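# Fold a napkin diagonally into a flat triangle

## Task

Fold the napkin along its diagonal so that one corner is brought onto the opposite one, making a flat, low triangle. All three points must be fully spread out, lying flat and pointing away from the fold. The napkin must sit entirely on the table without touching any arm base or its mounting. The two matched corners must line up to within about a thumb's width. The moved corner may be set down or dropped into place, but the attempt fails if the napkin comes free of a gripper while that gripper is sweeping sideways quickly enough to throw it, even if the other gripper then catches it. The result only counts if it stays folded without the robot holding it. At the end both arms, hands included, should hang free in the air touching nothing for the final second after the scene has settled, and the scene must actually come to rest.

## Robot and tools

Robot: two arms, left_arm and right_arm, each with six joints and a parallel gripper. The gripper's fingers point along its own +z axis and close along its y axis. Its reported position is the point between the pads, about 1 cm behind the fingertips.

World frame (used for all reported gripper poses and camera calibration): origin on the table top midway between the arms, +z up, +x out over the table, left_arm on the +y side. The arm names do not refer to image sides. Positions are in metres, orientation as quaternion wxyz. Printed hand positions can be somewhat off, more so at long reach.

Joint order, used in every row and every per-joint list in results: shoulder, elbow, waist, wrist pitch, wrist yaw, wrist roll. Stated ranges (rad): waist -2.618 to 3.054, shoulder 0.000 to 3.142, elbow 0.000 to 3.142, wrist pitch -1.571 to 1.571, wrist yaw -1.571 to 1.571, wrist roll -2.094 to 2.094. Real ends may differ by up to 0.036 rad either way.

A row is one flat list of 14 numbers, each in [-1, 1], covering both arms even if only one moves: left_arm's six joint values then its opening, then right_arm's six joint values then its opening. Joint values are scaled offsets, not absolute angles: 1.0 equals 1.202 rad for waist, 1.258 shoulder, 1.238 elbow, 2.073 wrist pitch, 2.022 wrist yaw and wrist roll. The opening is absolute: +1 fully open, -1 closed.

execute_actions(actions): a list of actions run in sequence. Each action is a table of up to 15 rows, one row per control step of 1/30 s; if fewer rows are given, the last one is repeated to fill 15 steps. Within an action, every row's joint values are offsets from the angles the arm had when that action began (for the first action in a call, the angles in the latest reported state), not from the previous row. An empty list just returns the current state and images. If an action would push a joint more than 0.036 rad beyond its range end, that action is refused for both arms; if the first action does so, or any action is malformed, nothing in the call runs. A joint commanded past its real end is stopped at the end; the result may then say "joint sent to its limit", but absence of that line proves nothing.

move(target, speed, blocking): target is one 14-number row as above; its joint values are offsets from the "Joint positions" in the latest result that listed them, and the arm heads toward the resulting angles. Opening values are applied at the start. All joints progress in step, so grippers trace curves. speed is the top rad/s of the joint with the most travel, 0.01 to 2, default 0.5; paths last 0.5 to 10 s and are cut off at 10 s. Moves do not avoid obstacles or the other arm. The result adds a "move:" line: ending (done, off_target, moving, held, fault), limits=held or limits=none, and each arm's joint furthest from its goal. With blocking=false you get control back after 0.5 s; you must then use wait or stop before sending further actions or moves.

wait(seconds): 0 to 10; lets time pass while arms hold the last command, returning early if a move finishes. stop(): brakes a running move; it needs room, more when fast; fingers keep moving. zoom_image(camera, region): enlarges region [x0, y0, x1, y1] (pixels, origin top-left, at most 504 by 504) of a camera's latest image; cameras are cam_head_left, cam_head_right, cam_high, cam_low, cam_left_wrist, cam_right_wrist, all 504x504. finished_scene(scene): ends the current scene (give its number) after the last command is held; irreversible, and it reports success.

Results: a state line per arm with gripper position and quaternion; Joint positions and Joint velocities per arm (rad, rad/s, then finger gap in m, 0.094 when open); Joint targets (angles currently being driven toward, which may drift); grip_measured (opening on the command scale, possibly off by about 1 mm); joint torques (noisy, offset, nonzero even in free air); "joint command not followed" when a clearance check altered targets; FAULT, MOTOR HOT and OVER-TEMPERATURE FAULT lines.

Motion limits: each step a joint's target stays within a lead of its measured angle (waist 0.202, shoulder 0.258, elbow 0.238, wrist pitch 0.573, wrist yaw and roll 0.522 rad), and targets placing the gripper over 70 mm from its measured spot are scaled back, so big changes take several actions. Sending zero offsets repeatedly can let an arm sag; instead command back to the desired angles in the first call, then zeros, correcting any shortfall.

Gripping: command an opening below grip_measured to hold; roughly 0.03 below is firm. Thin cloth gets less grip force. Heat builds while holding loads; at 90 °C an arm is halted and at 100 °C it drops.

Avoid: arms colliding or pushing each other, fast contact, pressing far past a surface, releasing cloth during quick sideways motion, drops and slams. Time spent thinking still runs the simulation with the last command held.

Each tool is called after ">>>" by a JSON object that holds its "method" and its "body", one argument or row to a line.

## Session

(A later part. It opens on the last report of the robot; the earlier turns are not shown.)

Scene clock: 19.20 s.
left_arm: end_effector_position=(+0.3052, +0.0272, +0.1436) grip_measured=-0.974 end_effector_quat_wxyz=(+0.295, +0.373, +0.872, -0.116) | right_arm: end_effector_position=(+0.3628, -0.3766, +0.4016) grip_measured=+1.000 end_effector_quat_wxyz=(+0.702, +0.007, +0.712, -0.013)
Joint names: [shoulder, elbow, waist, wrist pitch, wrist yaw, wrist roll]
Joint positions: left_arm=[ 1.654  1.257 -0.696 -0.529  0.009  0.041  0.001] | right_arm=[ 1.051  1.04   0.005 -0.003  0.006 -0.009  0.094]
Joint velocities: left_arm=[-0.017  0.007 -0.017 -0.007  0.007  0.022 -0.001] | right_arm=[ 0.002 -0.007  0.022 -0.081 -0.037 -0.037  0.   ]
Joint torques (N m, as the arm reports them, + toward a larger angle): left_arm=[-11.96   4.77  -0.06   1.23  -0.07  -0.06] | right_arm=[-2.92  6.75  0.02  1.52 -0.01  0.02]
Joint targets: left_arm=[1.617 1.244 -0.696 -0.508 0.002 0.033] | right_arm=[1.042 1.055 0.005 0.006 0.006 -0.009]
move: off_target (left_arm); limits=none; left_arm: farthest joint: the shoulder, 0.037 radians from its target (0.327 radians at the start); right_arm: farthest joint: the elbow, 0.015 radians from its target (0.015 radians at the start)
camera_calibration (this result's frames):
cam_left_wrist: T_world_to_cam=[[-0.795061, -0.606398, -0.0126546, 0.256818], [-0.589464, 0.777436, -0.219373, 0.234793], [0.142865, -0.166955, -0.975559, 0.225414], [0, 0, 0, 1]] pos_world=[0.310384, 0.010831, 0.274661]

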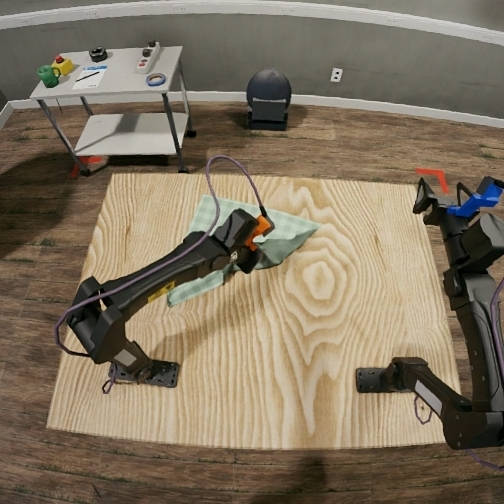

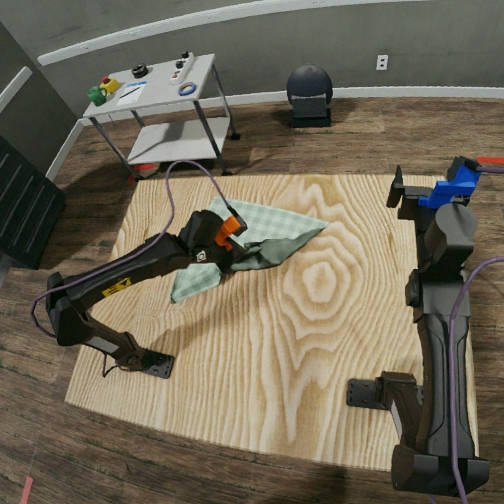

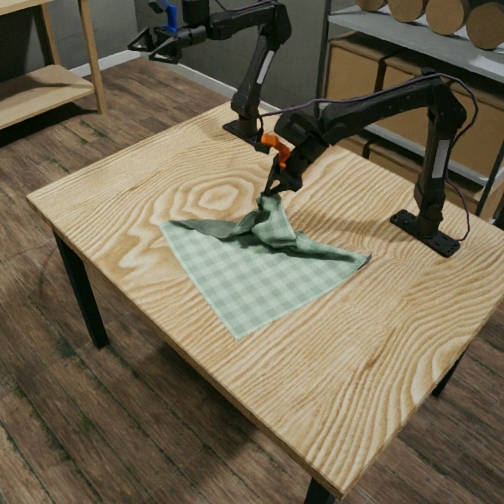

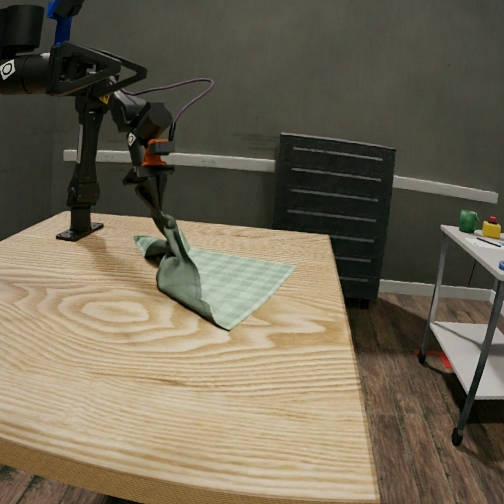

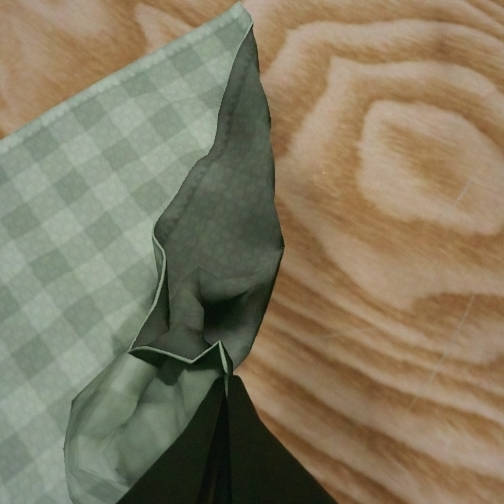

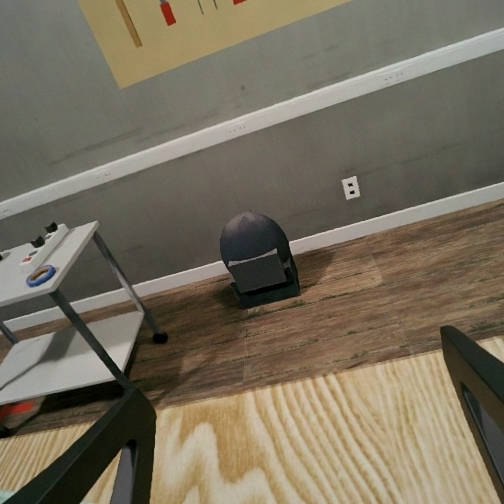

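>>> {"method": "move", "body": {
  "target": [0.0636,-0.066,-0.475,0.0564,-0.175,-0.2354,-1,-0.007,0.012,0,0.004,0,0,1],
  "speed": 0.45
}}

Scene clock: 21.30 s.
left_arm: end_effector_position=(+0.1472, -0.0783, +0.1066) grip_measured=-0.974 end_effector_quat_wxyz=(+0.305, +0.370, +0.869, -0.124) | right_arm: end_effector_position=(+0.3628, -0.3766, +0.4016) grip_measured=+1.000 end_effector_quat_wxyz=(+0.702, +0.007, +0.712, -0.013)
Joint names: [shoulder, elbow, waist, wrist pitch, wrist yaw, wrist roll]
Joint positions: left_arm=[ 1.729  1.188 -1.266 -0.433 -0.329 -0.427  0.001] | right_arm=[ 1.051  1.04   0.005 -0.003  0.006 -0.009  0.094]
Joint velocities: left_arm=[-0.022 -0.002  0.012  0.022 -0.051 -0.037 -0.001] | right_arm=[ 0.002 -0.022  0.002  0.007  0.007 -0.051  0.   ]
Joint torques (N m, as the arm reports them, + toward a larger angle): left_arm=[-8.88  4.61 -0.1   1.14 -0.32 -0.06] | right_arm=[-2.93  6.75  0.02  1.52 -0.01  0.01]
Joint targets: left_arm=[1.734 1.175 -1.267 -0.413 -0.345 -0.435] | right_arm=[1.042 1.055 0.005 0.006 0.006 -0.009]
move: off_target (left_arm); limits=none; left_arm: farthest joint: the wrist pitch, 0.021 radians from its target (0.117 radians at the start); right_arm: farthest joint: the elbow, 0.015 radians from its target (0.015 radians at the start)
camera_calibration (this result's frames):
cam_left_wrist: T_world_to_cam=[[-0.794393, -0.607329, -0.00957738, 0.0661767], [-0.58684, 0.77147, -0.245873, 0.217566], [0.156715, -0.1897, -0.969255, 0.189823], [0, 0, 0, 1]] pos_world=[0.150499, -0.0916455, 0.238114]

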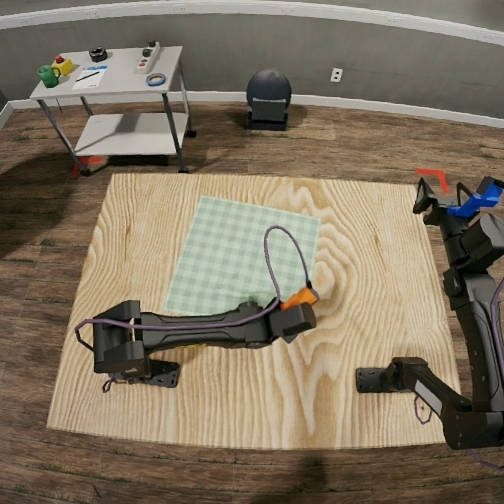

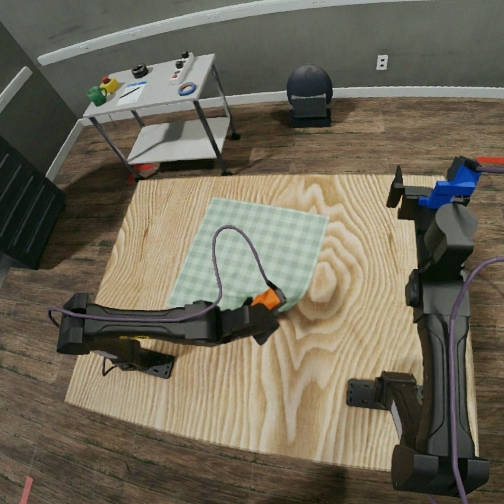

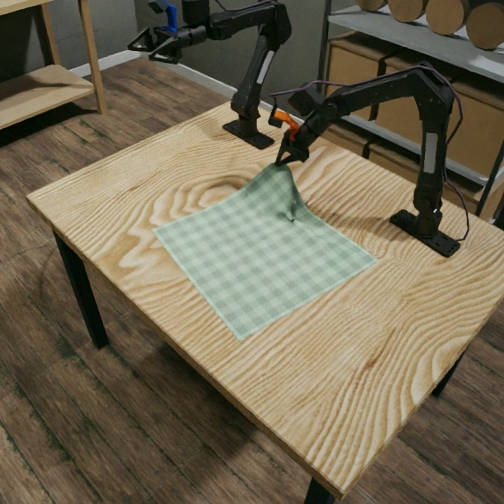

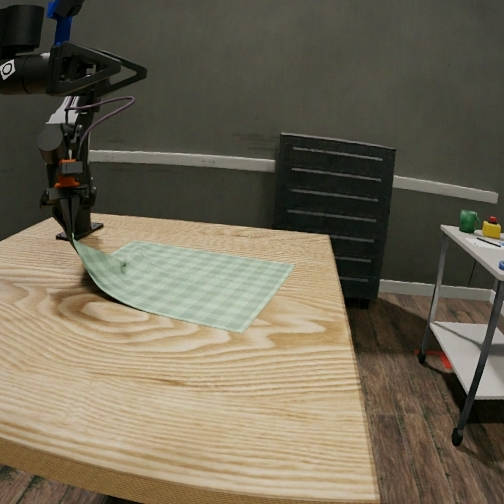

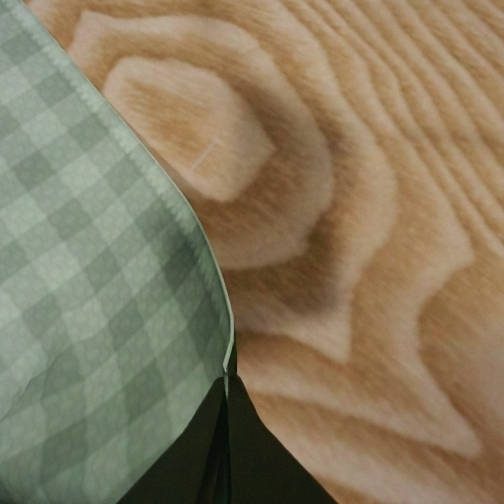

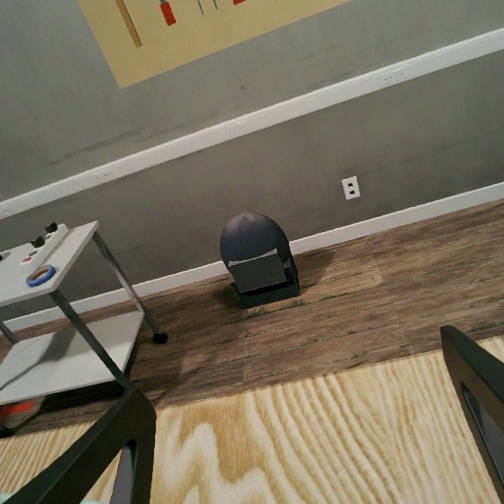

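>>> {"method": "zoom_image", "body": {
  "camera": "cam_high",
  "region": [140, 140, 392, 360]
}}

>>> {"method": "zoom_image", "body": {
  "camera": "cam_head_left",
  "region": [150, 180, 340, 340]
}}

Region (140, 140, 392, 360) of cam_high's 504x504 image, scaled by 2.000, with more detail than that image has; it fills the top 440 rows of this view, and the rest is white.

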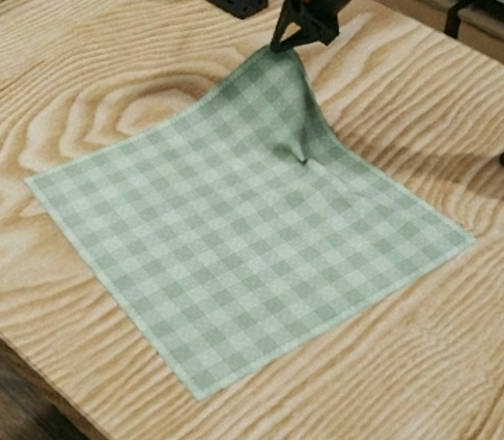

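Region (150, 180, 340, 340) of cam_head_left's 504x504 image, scaled by 2.653, with more detail than that image has; it fills the top 424 rows of this view, and the rest is white.

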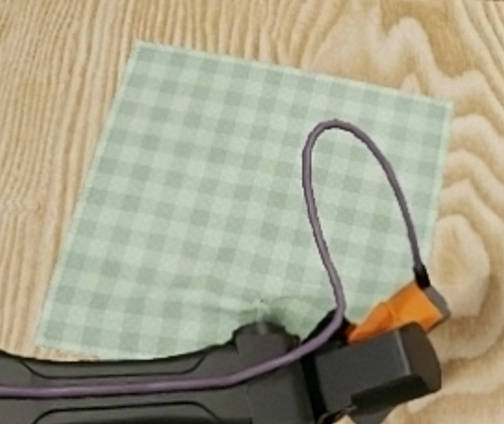

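>>> {"method": "move", "body": {
  "target": [0.054,0.06,0.034,0.04,0.052,0.078,-1,-0.007,0.012,0,0.004,0,0,1],
  "speed": 0.3
}}

Scene clock: 24.37 s.
left_arm: end_effector_position=(+0.1500, -0.0997, +0.0961) grip_measured=-0.974 end_effector_quat_wxyz=(+0.292, +0.433, +0.841, -0.141) | right_arm: end_effector_position=(+0.3628, -0.3766, +0.4016) grip_measured=+1.000 end_effector_quat_wxyz=(+0.702, +0.007, +0.712, -0.013)
Joint names: [shoulder, elbow, waist, wrist pitch, wrist yaw, wrist roll]
Joint positions: left_arm=[ 1.793  1.221 -1.233 -0.372 -0.228 -0.277  0.001] | right_arm=[ 1.051  1.04   0.005 -0.003  0.006 -0.009  0.094]
Joint velocities: left_arm=[-0.007  0.007  0.012  0.022  0.037 -0.037 -0.001] | right_arm=[-0.007 -0.007  0.007  0.022  0.066 -0.022  0.   ]
Joint torques (N m, as the arm reports them, + toward a larger angle): left_arm=[-9.62  8.25  0.85  1.19 -0.07  0.06] | right_arm=[-2.91  6.73  0.02  1.52 -0.01  0.01]
Joint targets: left_arm=[1.797 1.262 -1.225 -0.350 -0.224 -0.269] | right_arm=[1.042 1.055 0.005 0.006 0.006 -0.009]
move: off_target (left_arm); limits=none; left_arm: farthest joint: the elbow, 0.041 radians from its target (0.075 radians at the start); right_arm: farthest joint: the elbow, 0.015 radians from its target (0.015 radians at the start)
camera_calibration (this result's frames):
cam_left_wrist: T_world_to_cam=[[-0.873204, -0.487177, -0.0131765, 0.0794447], [-0.470802, 0.850223, -0.235515, 0.222524], [0.125941, -0.199449, -0.971781, 0.179041], [0, 0, 0, 1]] pos_world=[0.151587, -0.114781, 0.227444]

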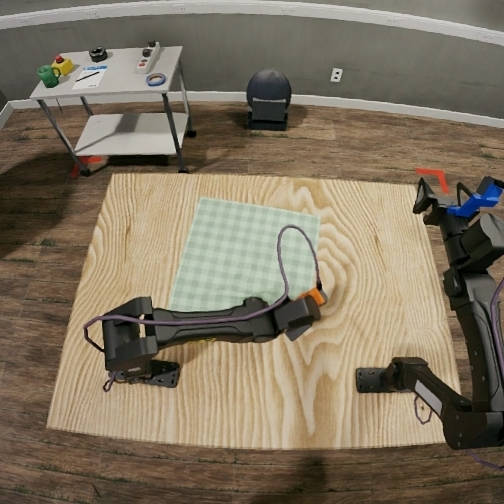

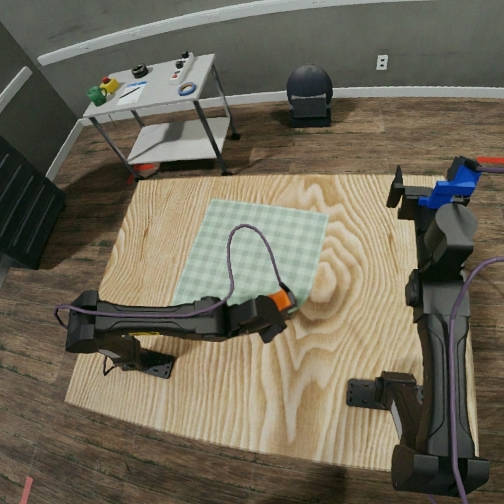

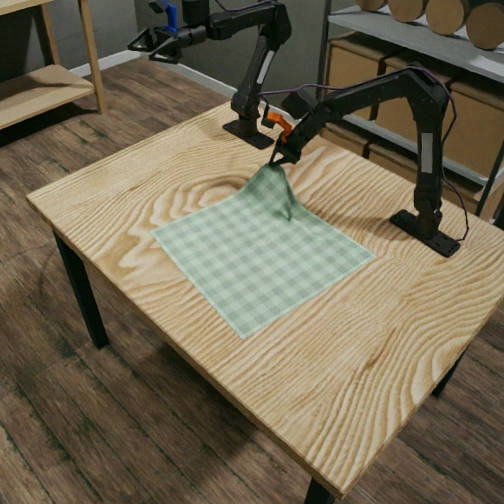

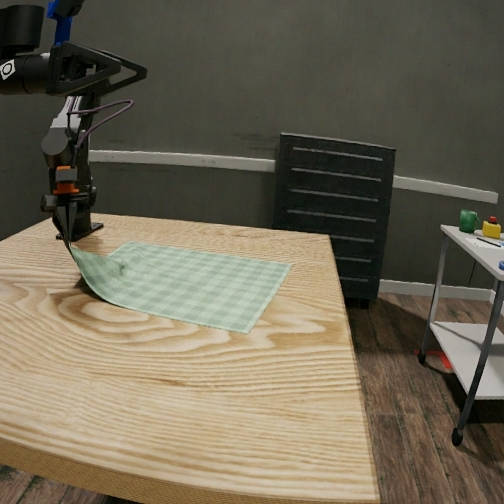

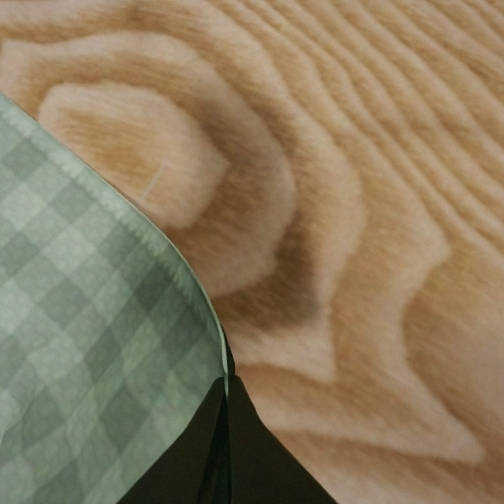

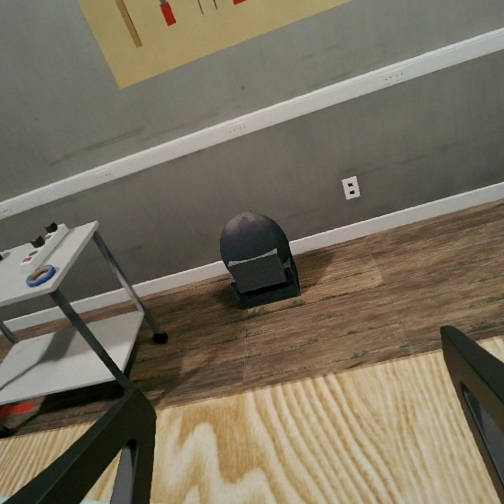

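>>> {"method": "zoom_image", "body": {
  "camera": "cam_high",
  "region": [140, 140, 392, 360]
}}

>>> {"method": "zoom_image", "body": {
  "camera": "cam_head_left",
  "region": [150, 180, 340, 340]
}}

>>> {"method": "zoom_image", "body": {
  "camera": "cam_low",
  "region": [40, 200, 180, 320]
}}

Region (140, 140, 392, 360) of cam_high's 504x504 image, scaled by 2.000, with more detail than that image has; it fills the top 440 rows of this view, and the rest is white.

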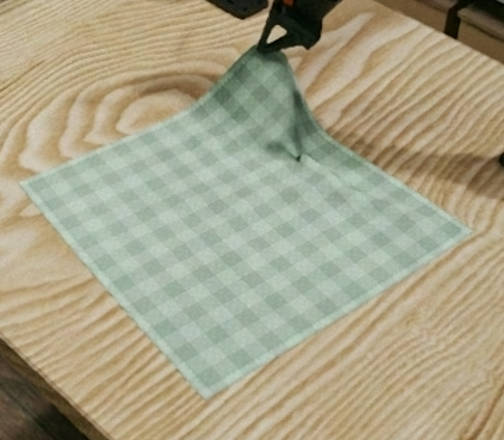

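Region (150, 180, 340, 340) of cam_head_left's 504x504 image, scaled by 2.653, with more detail than that image has; it fills the top 424 rows of this view, and the rest is white.

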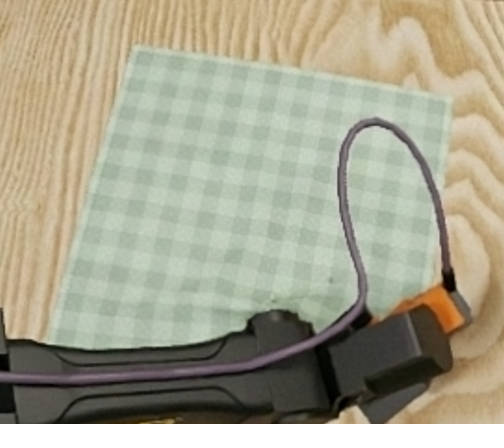

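Region (40, 200, 180, 320) of cam_low's 504x504 image, scaled by 3.600, with more detail than that image has; it fills the top 432 rows of this view, and the rest is white.

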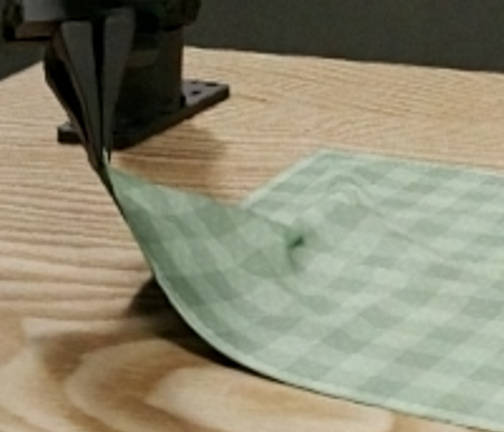

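>>> {"method": "move", "body": {
  "target": [0.111,-0.0377,-0.053,0.0864,-0.0272,-0.031,-1,-0.007,0.012,0,0.004,0,0,1],
  "speed": 0.3
}}

>>> {"method": "zoom_image", "body": {
  "camera": "cam_high",
  "region": [140, 140, 392, 360]
}}

Scene clock: 28.53 s.
left_arm: end_effector_position=(+0.1349, -0.1187, +0.0432) grip_measured=-0.974 end_effector_quat_wxyz=(+0.292, +0.429, +0.844, -0.136) | right_arm: end_effector_position=(+0.3628, -0.3766, +0.4016) grip_measured=+1.000 end_effector_quat_wxyz=(+0.702, +0.007, +0.712, -0.013)
Joint names: [shoulder, elbow, waist, wrist pitch, wrist yaw, wrist roll]
Joint positions: left_arm=[ 1.935  1.184 -1.289 -0.214 -0.269 -0.332  0.001] | right_arm=[ 1.051  1.04   0.005 -0.003  0.006 -0.009  0.094]
Joint velocities: left_arm=[ 0.002  0.002 -0.012 -0.022 -0.007  0.081 -0.   ] | right_arm=[ 0.002  0.002 -0.017 -0.051  0.007  0.037  0.   ]
Joint torques (N m, as the arm reports them, + toward a larger angle): left_arm=[-11.01   4.42  -0.72   1.13  -0.26  -0.09] | right_arm=[-2.92  6.74  0.02  1.51 -0.01  0.01]
Joint targets: left_arm=[1.933 1.174 -1.296 -0.193 -0.283 -0.339] | right_arm=[1.042 1.055 0.005 0.006 0.006 -0.009]
move: off_target (left_arm); limits=none; left_arm: farthest joint: the wrist pitch, 0.021 radians from its target (0.179 radians at the start); right_arm: farthest joint: the elbow, 0.015 radians from its target (0.015 radians at the start)
camera_calibration (this result's frames):
cam_left_wrist: T_world_to_cam=[[-0.867871, -0.496477, -0.0176162, 0.0546937], [-0.479678, 0.846678, -0.230317, 0.219702], [0.129262, -0.191435, -0.972956, 0.126251], [0, 0, 0, 1]] pos_world=[0.136534, -0.134694, 0.174401]

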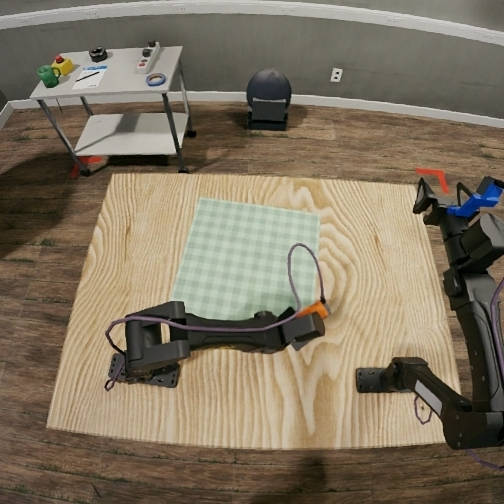

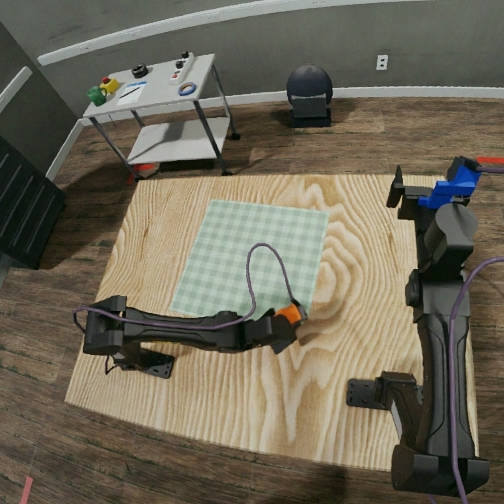

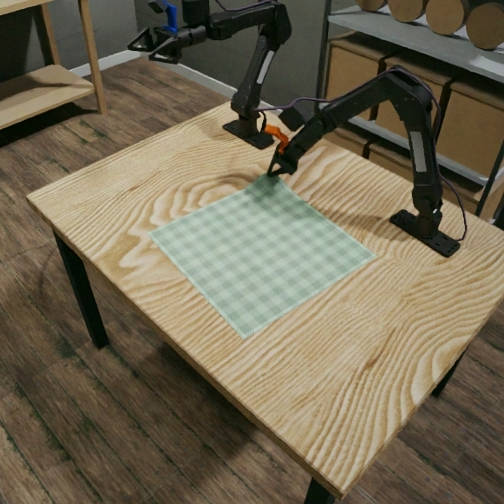

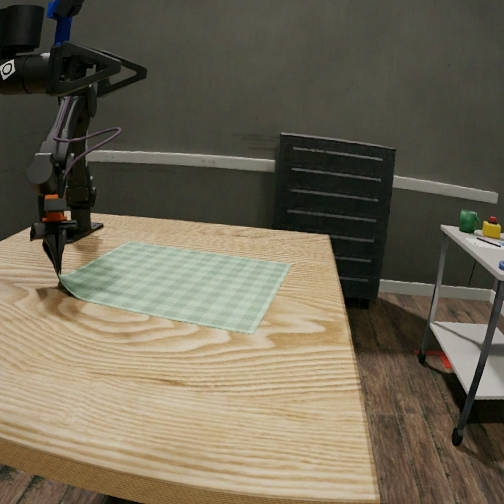

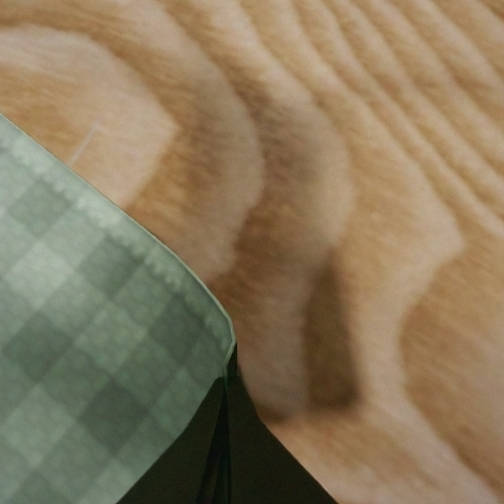

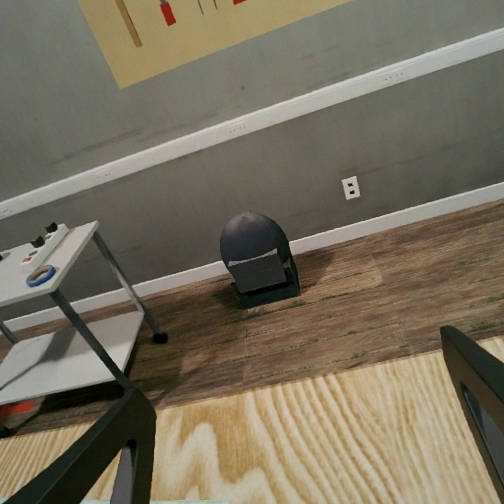

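Region (140, 140, 392, 360) of cam_high's 504x504 image, scaled by 2.000, with more detail than that image has; it fills the top 440 rows of this view, and the rest is white.

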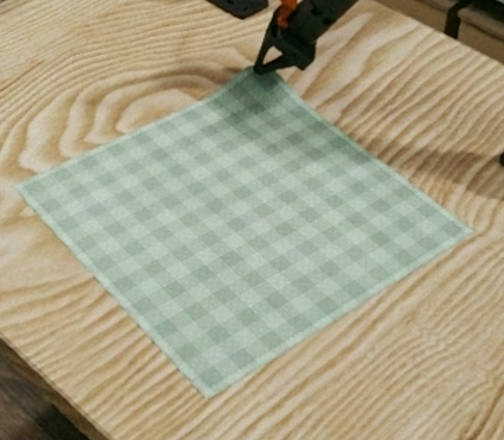

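>>> {"method": "zoom_image", "body": {
  "camera": "cam_head_left",
  "region": [150, 180, 340, 340]
}}

>>> {"method": "zoom_image", "body": {
  "camera": "cam_head_right",
  "region": [150, 170, 350, 330]
}}

Region (150, 180, 340, 340) of cam_head_left's 504x504 image, scaled by 2.653, with more detail than that image has; it fills the top 424 rows of this view, and the rest is white.

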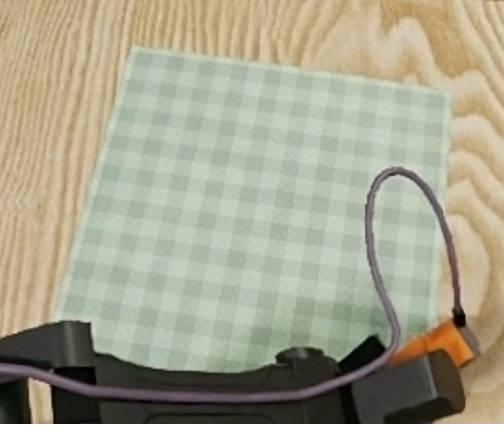

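Region (150, 170, 350, 330) of cam_head_right's 504x504 image, scaled by 2.520, with more detail than that image has; it fills the top 403 rows of this view, and the rest is white.

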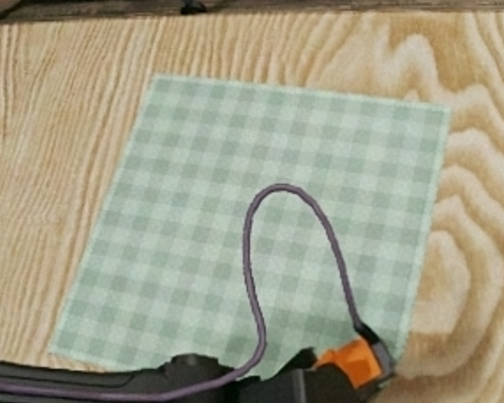

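>>> {"method": "move", "body": {
  "target": [-0.217,-0.031,0.403,-0.075,0.15,0.198,-1,-0.007,0.012,0,0.004,0,0,1],
  "speed": 0.4
}}

Scene clock: 31.17 s.
left_arm: end_effector_position=(+0.2720, -0.0135, +0.1118) grip_measured=-0.974 end_effector_quat_wxyz=(+0.295, +0.430, +0.842, -0.140) | right_arm: end_effector_position=(+0.3628, -0.3766, +0.4016) grip_measured=+1.000 end_effector_quat_wxyz=(+0.702, +0.007, +0.712, -0.013)
Joint names: [shoulder, elbow, waist, wrist pitch, wrist yaw, wrist roll]
Joint positions: left_arm=[ 1.696  1.161 -0.807 -0.37   0.025  0.061  0.001] | right_arm=[ 1.051  1.04   0.005 -0.003  0.006 -0.009  0.094]
Joint velocities: left_arm=[-0.002 -0.012  0.002 -0.051  0.081  0.051 -0.001] | right_arm=[ 0.007  0.012 -0.002  0.037 -0.007 -0.037  0.   ]
Joint torques (N m, as the arm reports them, + toward a larger angle): left_arm=[-11.93   4.59   0.16   1.03   0.13   0.07] | right_arm=[-2.92  6.74  0.02  1.52 -0.01  0.01]
Joint targets: left_arm=[1.662 1.146 -0.805 -0.370 0.034 0.069] | right_arm=[1.042 1.055 0.005 0.006 0.006 -0.009]
move: off_target (left_arm); limits=none; left_arm: farthest joint: the shoulder, 0.034 radians from its target (0.273 radians at the start); right_arm: farthest joint: the elbow, 0.015 radians from its target (0.015 radians at the start)
camera_calibration (this result's frames):
cam_left_wrist: T_world_to_cam=[[-0.870019, -0.492751, -0.0161986, 0.22766], [-0.474998, 0.84657, -0.240202, 0.212009], [0.132073, -0.201286, -0.970588, 0.194264], [0, 0, 0, 1]] pos_world=[0.273115, -0.0281976, 0.243163]

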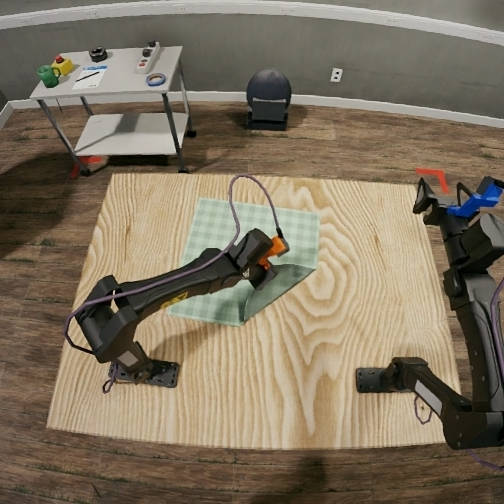

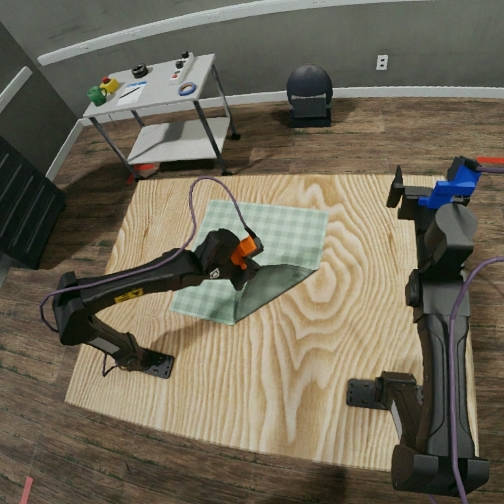

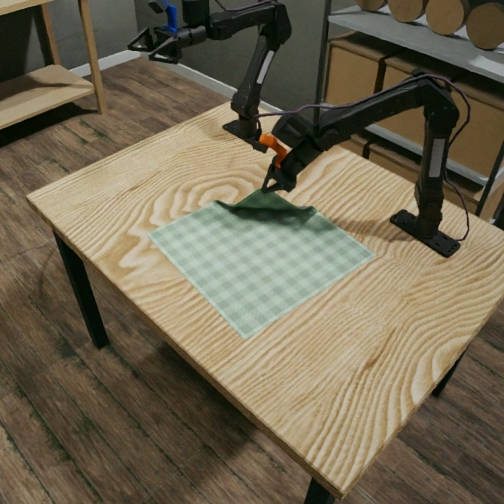

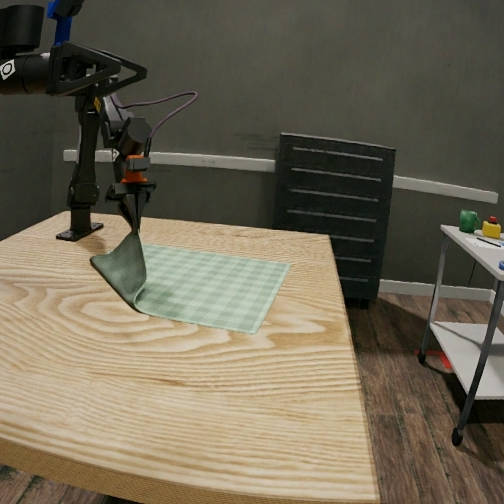

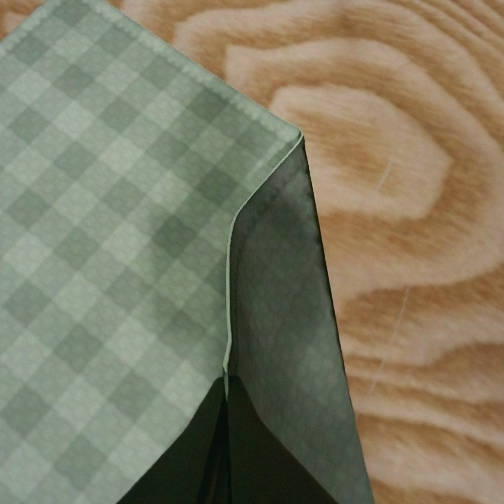

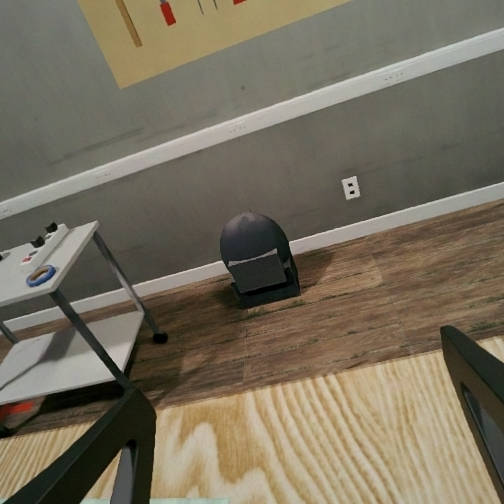

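>>> {"method": "zoom_image", "body": {
  "camera": "cam_head_left",
  "region": [150, 180, 340, 340]
}}

>>> {"method": "zoom_image", "body": {
  "camera": "cam_head_right",
  "region": [150, 180, 350, 340]
}}

Region (150, 180, 340, 340) of cam_head_left's 504x504 image, scaled by 2.653, with more detail than that image has; it fills the top 424 rows of this view, and the rest is white.

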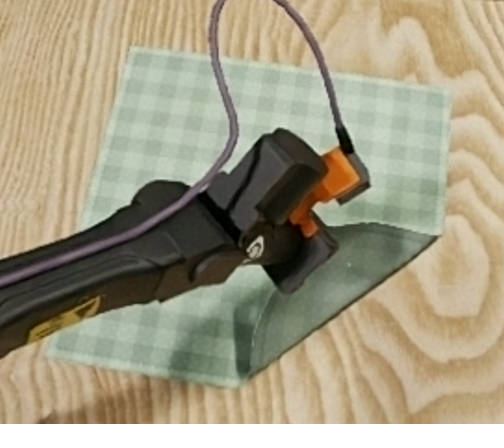

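Region (150, 180, 350, 340) of cam_head_right's 504x504 image, scaled by 2.520, with more detail than that image has; it fills the top 403 rows of this view, and the rest is white.

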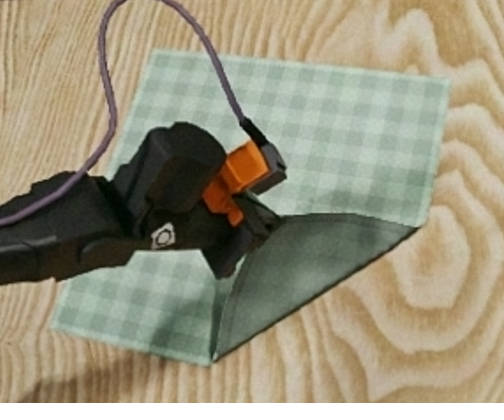

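>>> {"method": "move", "body": {
  "target": [0.186,0.3007,0.39,-0.078,0.1466,0.1922,-1,-0.007,0.012,0,0.004,0,0,1],
  "speed": 0.4
}}

>>> {"method": "zoom_image", "body": {
  "camera": "cam_head_left",
  "region": [150, 180, 340, 340]
}}

Scene clock: 33.90 s.
left_arm: end_effector_position=(+0.4229, +0.0888, +0.1198) grip_measured=-0.974 end_effector_quat_wxyz=(+0.298, +0.429, +0.841, -0.139) | right_arm: end_effector_position=(+0.3628, -0.3766, +0.4016) grip_measured=+1.000 end_effector_quat_wxyz=(+0.702, +0.007, +0.712, -0.013)
Joint names: [shoulder, elbow, waist, wrist pitch, wrist yaw, wrist roll]
Joint positions: left_arm=[ 1.925  1.49  -0.336 -0.529  0.305  0.442  0.001] | right_arm=[ 1.051  1.04   0.005 -0.003  0.006 -0.009  0.094]
Joint velocities: left_arm=[ 0.002 -0.002  0.007 -0.037 -0.022 -0.051  0.001] | right_arm=[-0.022 -0.002 -0.002 -0.007 -0.037  0.037  0.   ]
Joint torques (N m, as the arm reports them, + toward a larger angle): left_arm=[-11.01   8.51  -0.1    0.91   0.3    0.08] | right_arm=[-2.93  6.74  0.02  1.51 -0.01  0.01]
Joint targets: left_arm=[1.930 1.533 -0.338 -0.531 0.322 0.450] | right_arm=[1.042 1.055 0.005 0.006 0.006 -0.009]
move: off_target (left_arm); limits=none; left_arm: farthest joint: the elbow, 0.043 radians from its target (0.373 radians at the start); right_arm: farthest joint: the elbow, 0.015 radians from its target (0.015 radians at the start)
camera_calibration (this result's frames):
cam_left_wrist: T_world_to_cam=[[-0.868701, -0.494972, -0.0190207, 0.409405], [-0.476115, 0.844969, -0.243602, 0.20007], [0.136648, -0.202561, -0.969689, 0.200783], [0, 0, 0, 1]] pos_world=[0.423471, 0.0742621, 0.251222]

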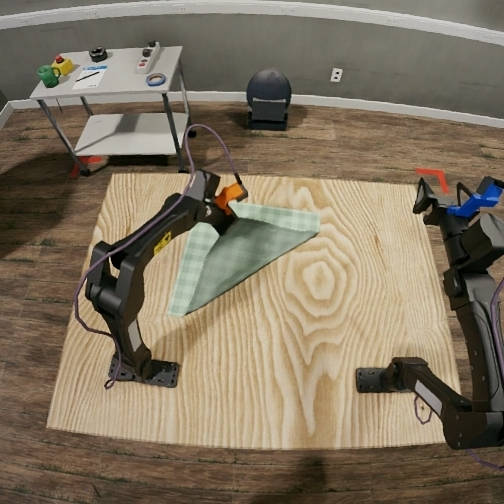

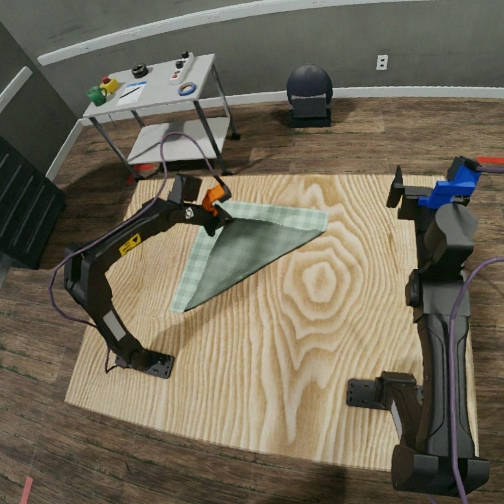

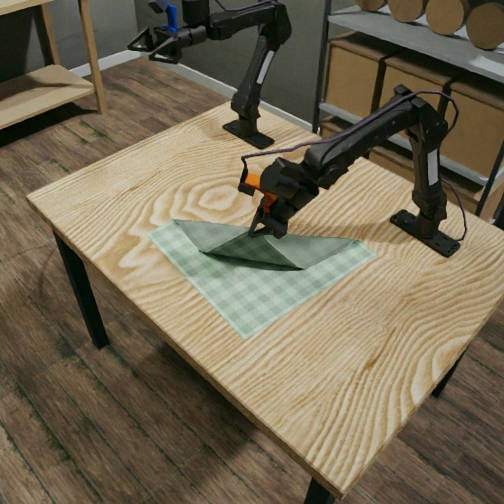

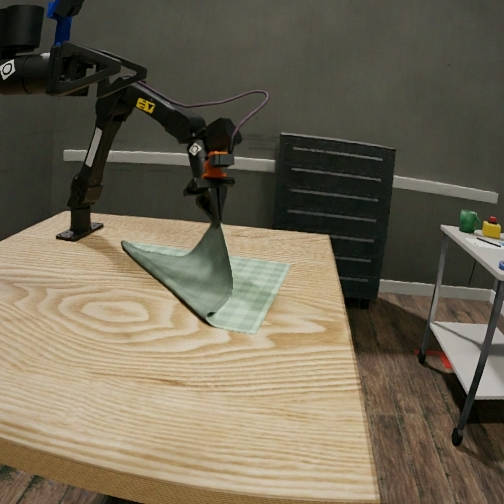

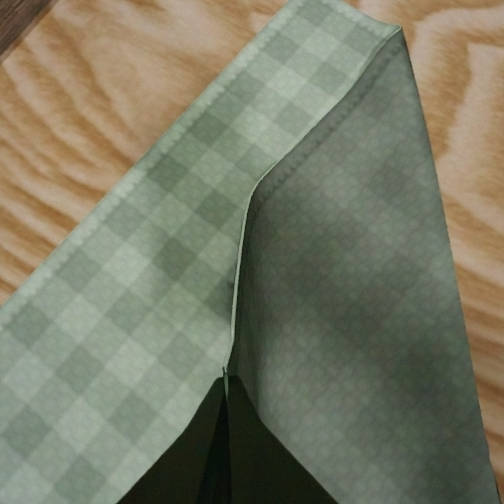

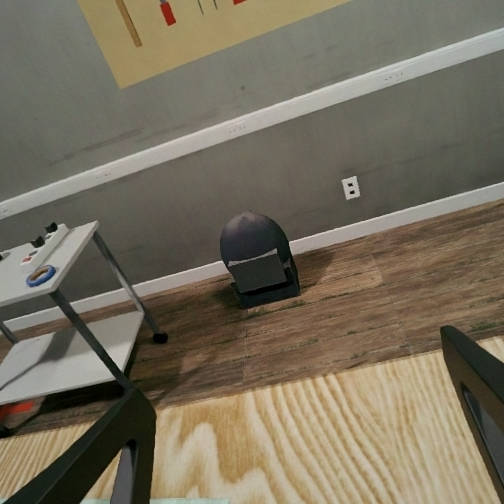

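Region (150, 180, 340, 340) of cam_head_left's 504x504 image, scaled by 2.653, with more detail than that image has; it fills the top 424 rows of this view, and the rest is white.

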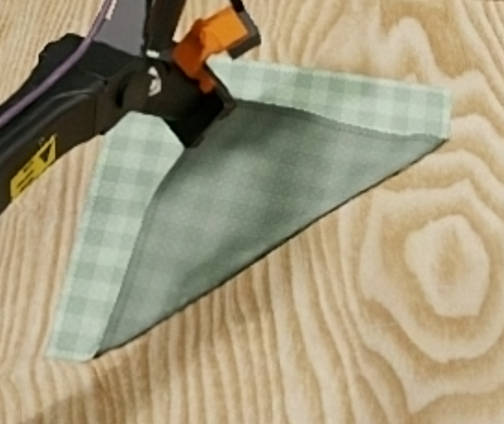

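>>> {"method": "move", "body": {
  "target": [0.3065,0.3312,0.2446,-0.0433,0.0856,0.1397,-1,-0.007,0.012,0,0.004,0,0,1],
  "speed": 0.33
}}

>>> {"method": "zoom_image", "body": {
  "camera": "cam_head_left",
  "region": [150, 170, 340, 330]
}}

>>> {"method": "zoom_image", "body": {
  "camera": "cam_high",
  "region": [140, 200, 392, 360]
}}

Scene clock: 36.60 s.
left_arm: end_effector_position=(+0.5302, +0.1939, +0.0559) grip_measured=-0.974 end_effector_quat_wxyz=(+0.294, +0.431, +0.842, -0.138) | right_arm: end_effector_position=(+0.3628, -0.3766, +0.4016) grip_measured=+1.000 end_effector_quat_wxyz=(+0.702, +0.007, +0.712, -0.013)
Joint names: [shoulder, elbow, waist, wrist pitch, wrist yaw, wrist roll]
Joint positions: left_arm=[ 2.314  1.855 -0.042 -0.615  0.458  0.717  0.001] | right_arm=[ 1.051  1.04   0.005 -0.003  0.006 -0.009  0.094]
Joint velocities: left_arm=[-0.012  0.002 -0.002 -0.037  0.037  0.037 -0.   ] | right_arm=[-0.007  0.002  0.007  0.037 -0.037 -0.037  0.   ]
Joint torques (N m, as the arm reports them, + toward a larger angle): left_arm=[-14.81   8.48   0.02   0.75   0.44   0.04] | right_arm=[-2.92  6.73  0.02  1.52 -0.01  0.01]
Joint targets: left_arm=[2.311 1.900 -0.042 -0.619 0.478 0.725] | right_arm=[1.042 1.055 0.005 0.006 0.006 -0.009]
move: off_target (left_arm); limits=none; left_arm: farthest joint: the elbow, 0.045 radians from its target (0.410 radians at the start); right_arm: farthest joint: the elbow, 0.015 radians from its target (0.015 radians at the start)
camera_calibration (this result's frames):
cam_left_wrist: T_world_to_cam=[[-0.870041, -0.492661, -0.017682, 0.55361], [-0.475156, 0.847605, -0.236204, 0.145324], [0.131356, -0.197106, -0.971543, 0.147284], [0, 0, 0, 1]] pos_world=[0.531369, 0.178596, 0.187208]

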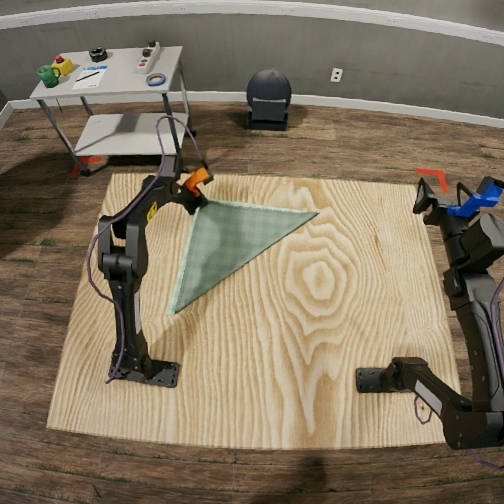

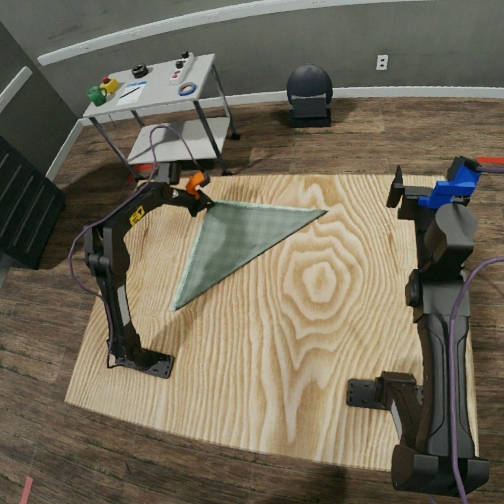

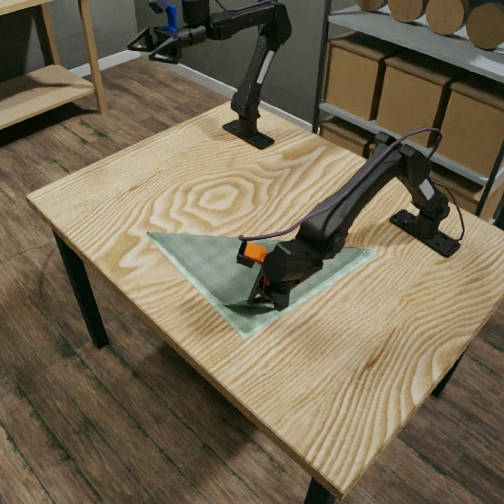

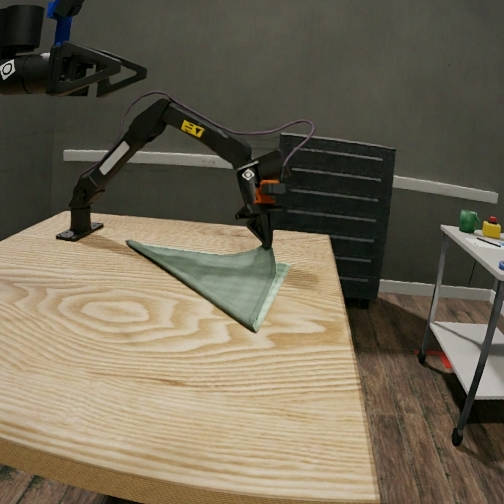

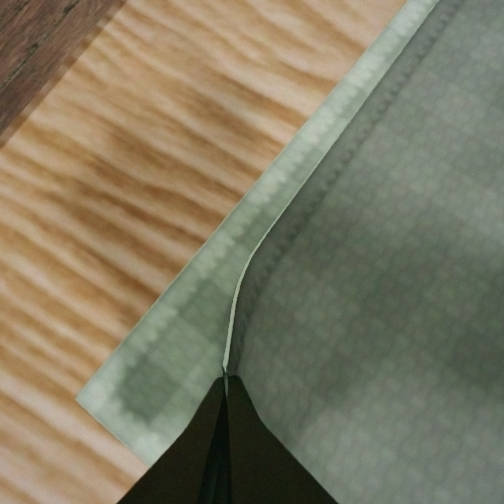

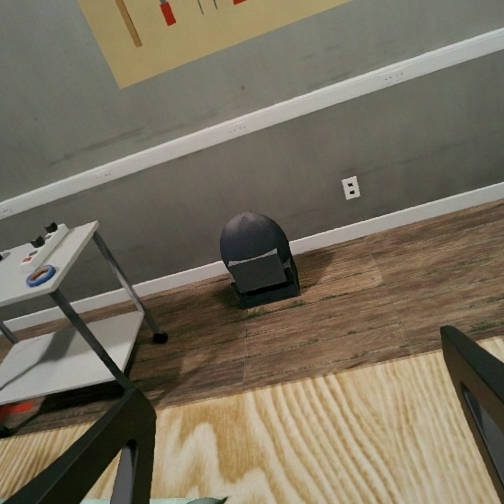

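Region (150, 170, 340, 330) of cam_head_left's 504x504 image, scaled by 2.653, with more detail than that image has; it fills the top 424 rows of this view, and the rest is white.

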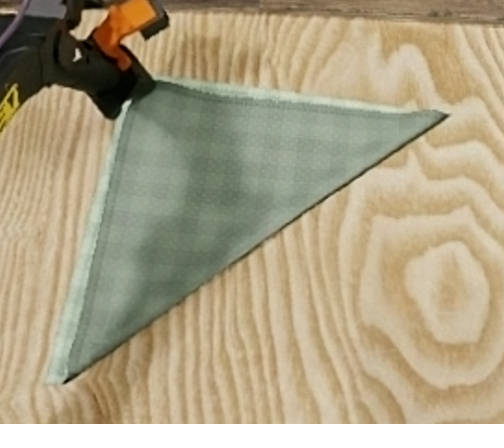

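Region (140, 200, 392, 360) of cam_high's 504x504 image, scaled by 2.000, with more detail than that image has; it fills the top 320 rows of this view, and the rest is white.

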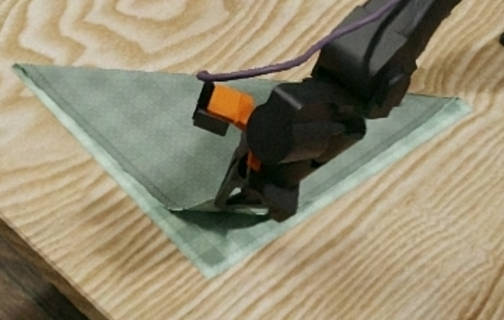

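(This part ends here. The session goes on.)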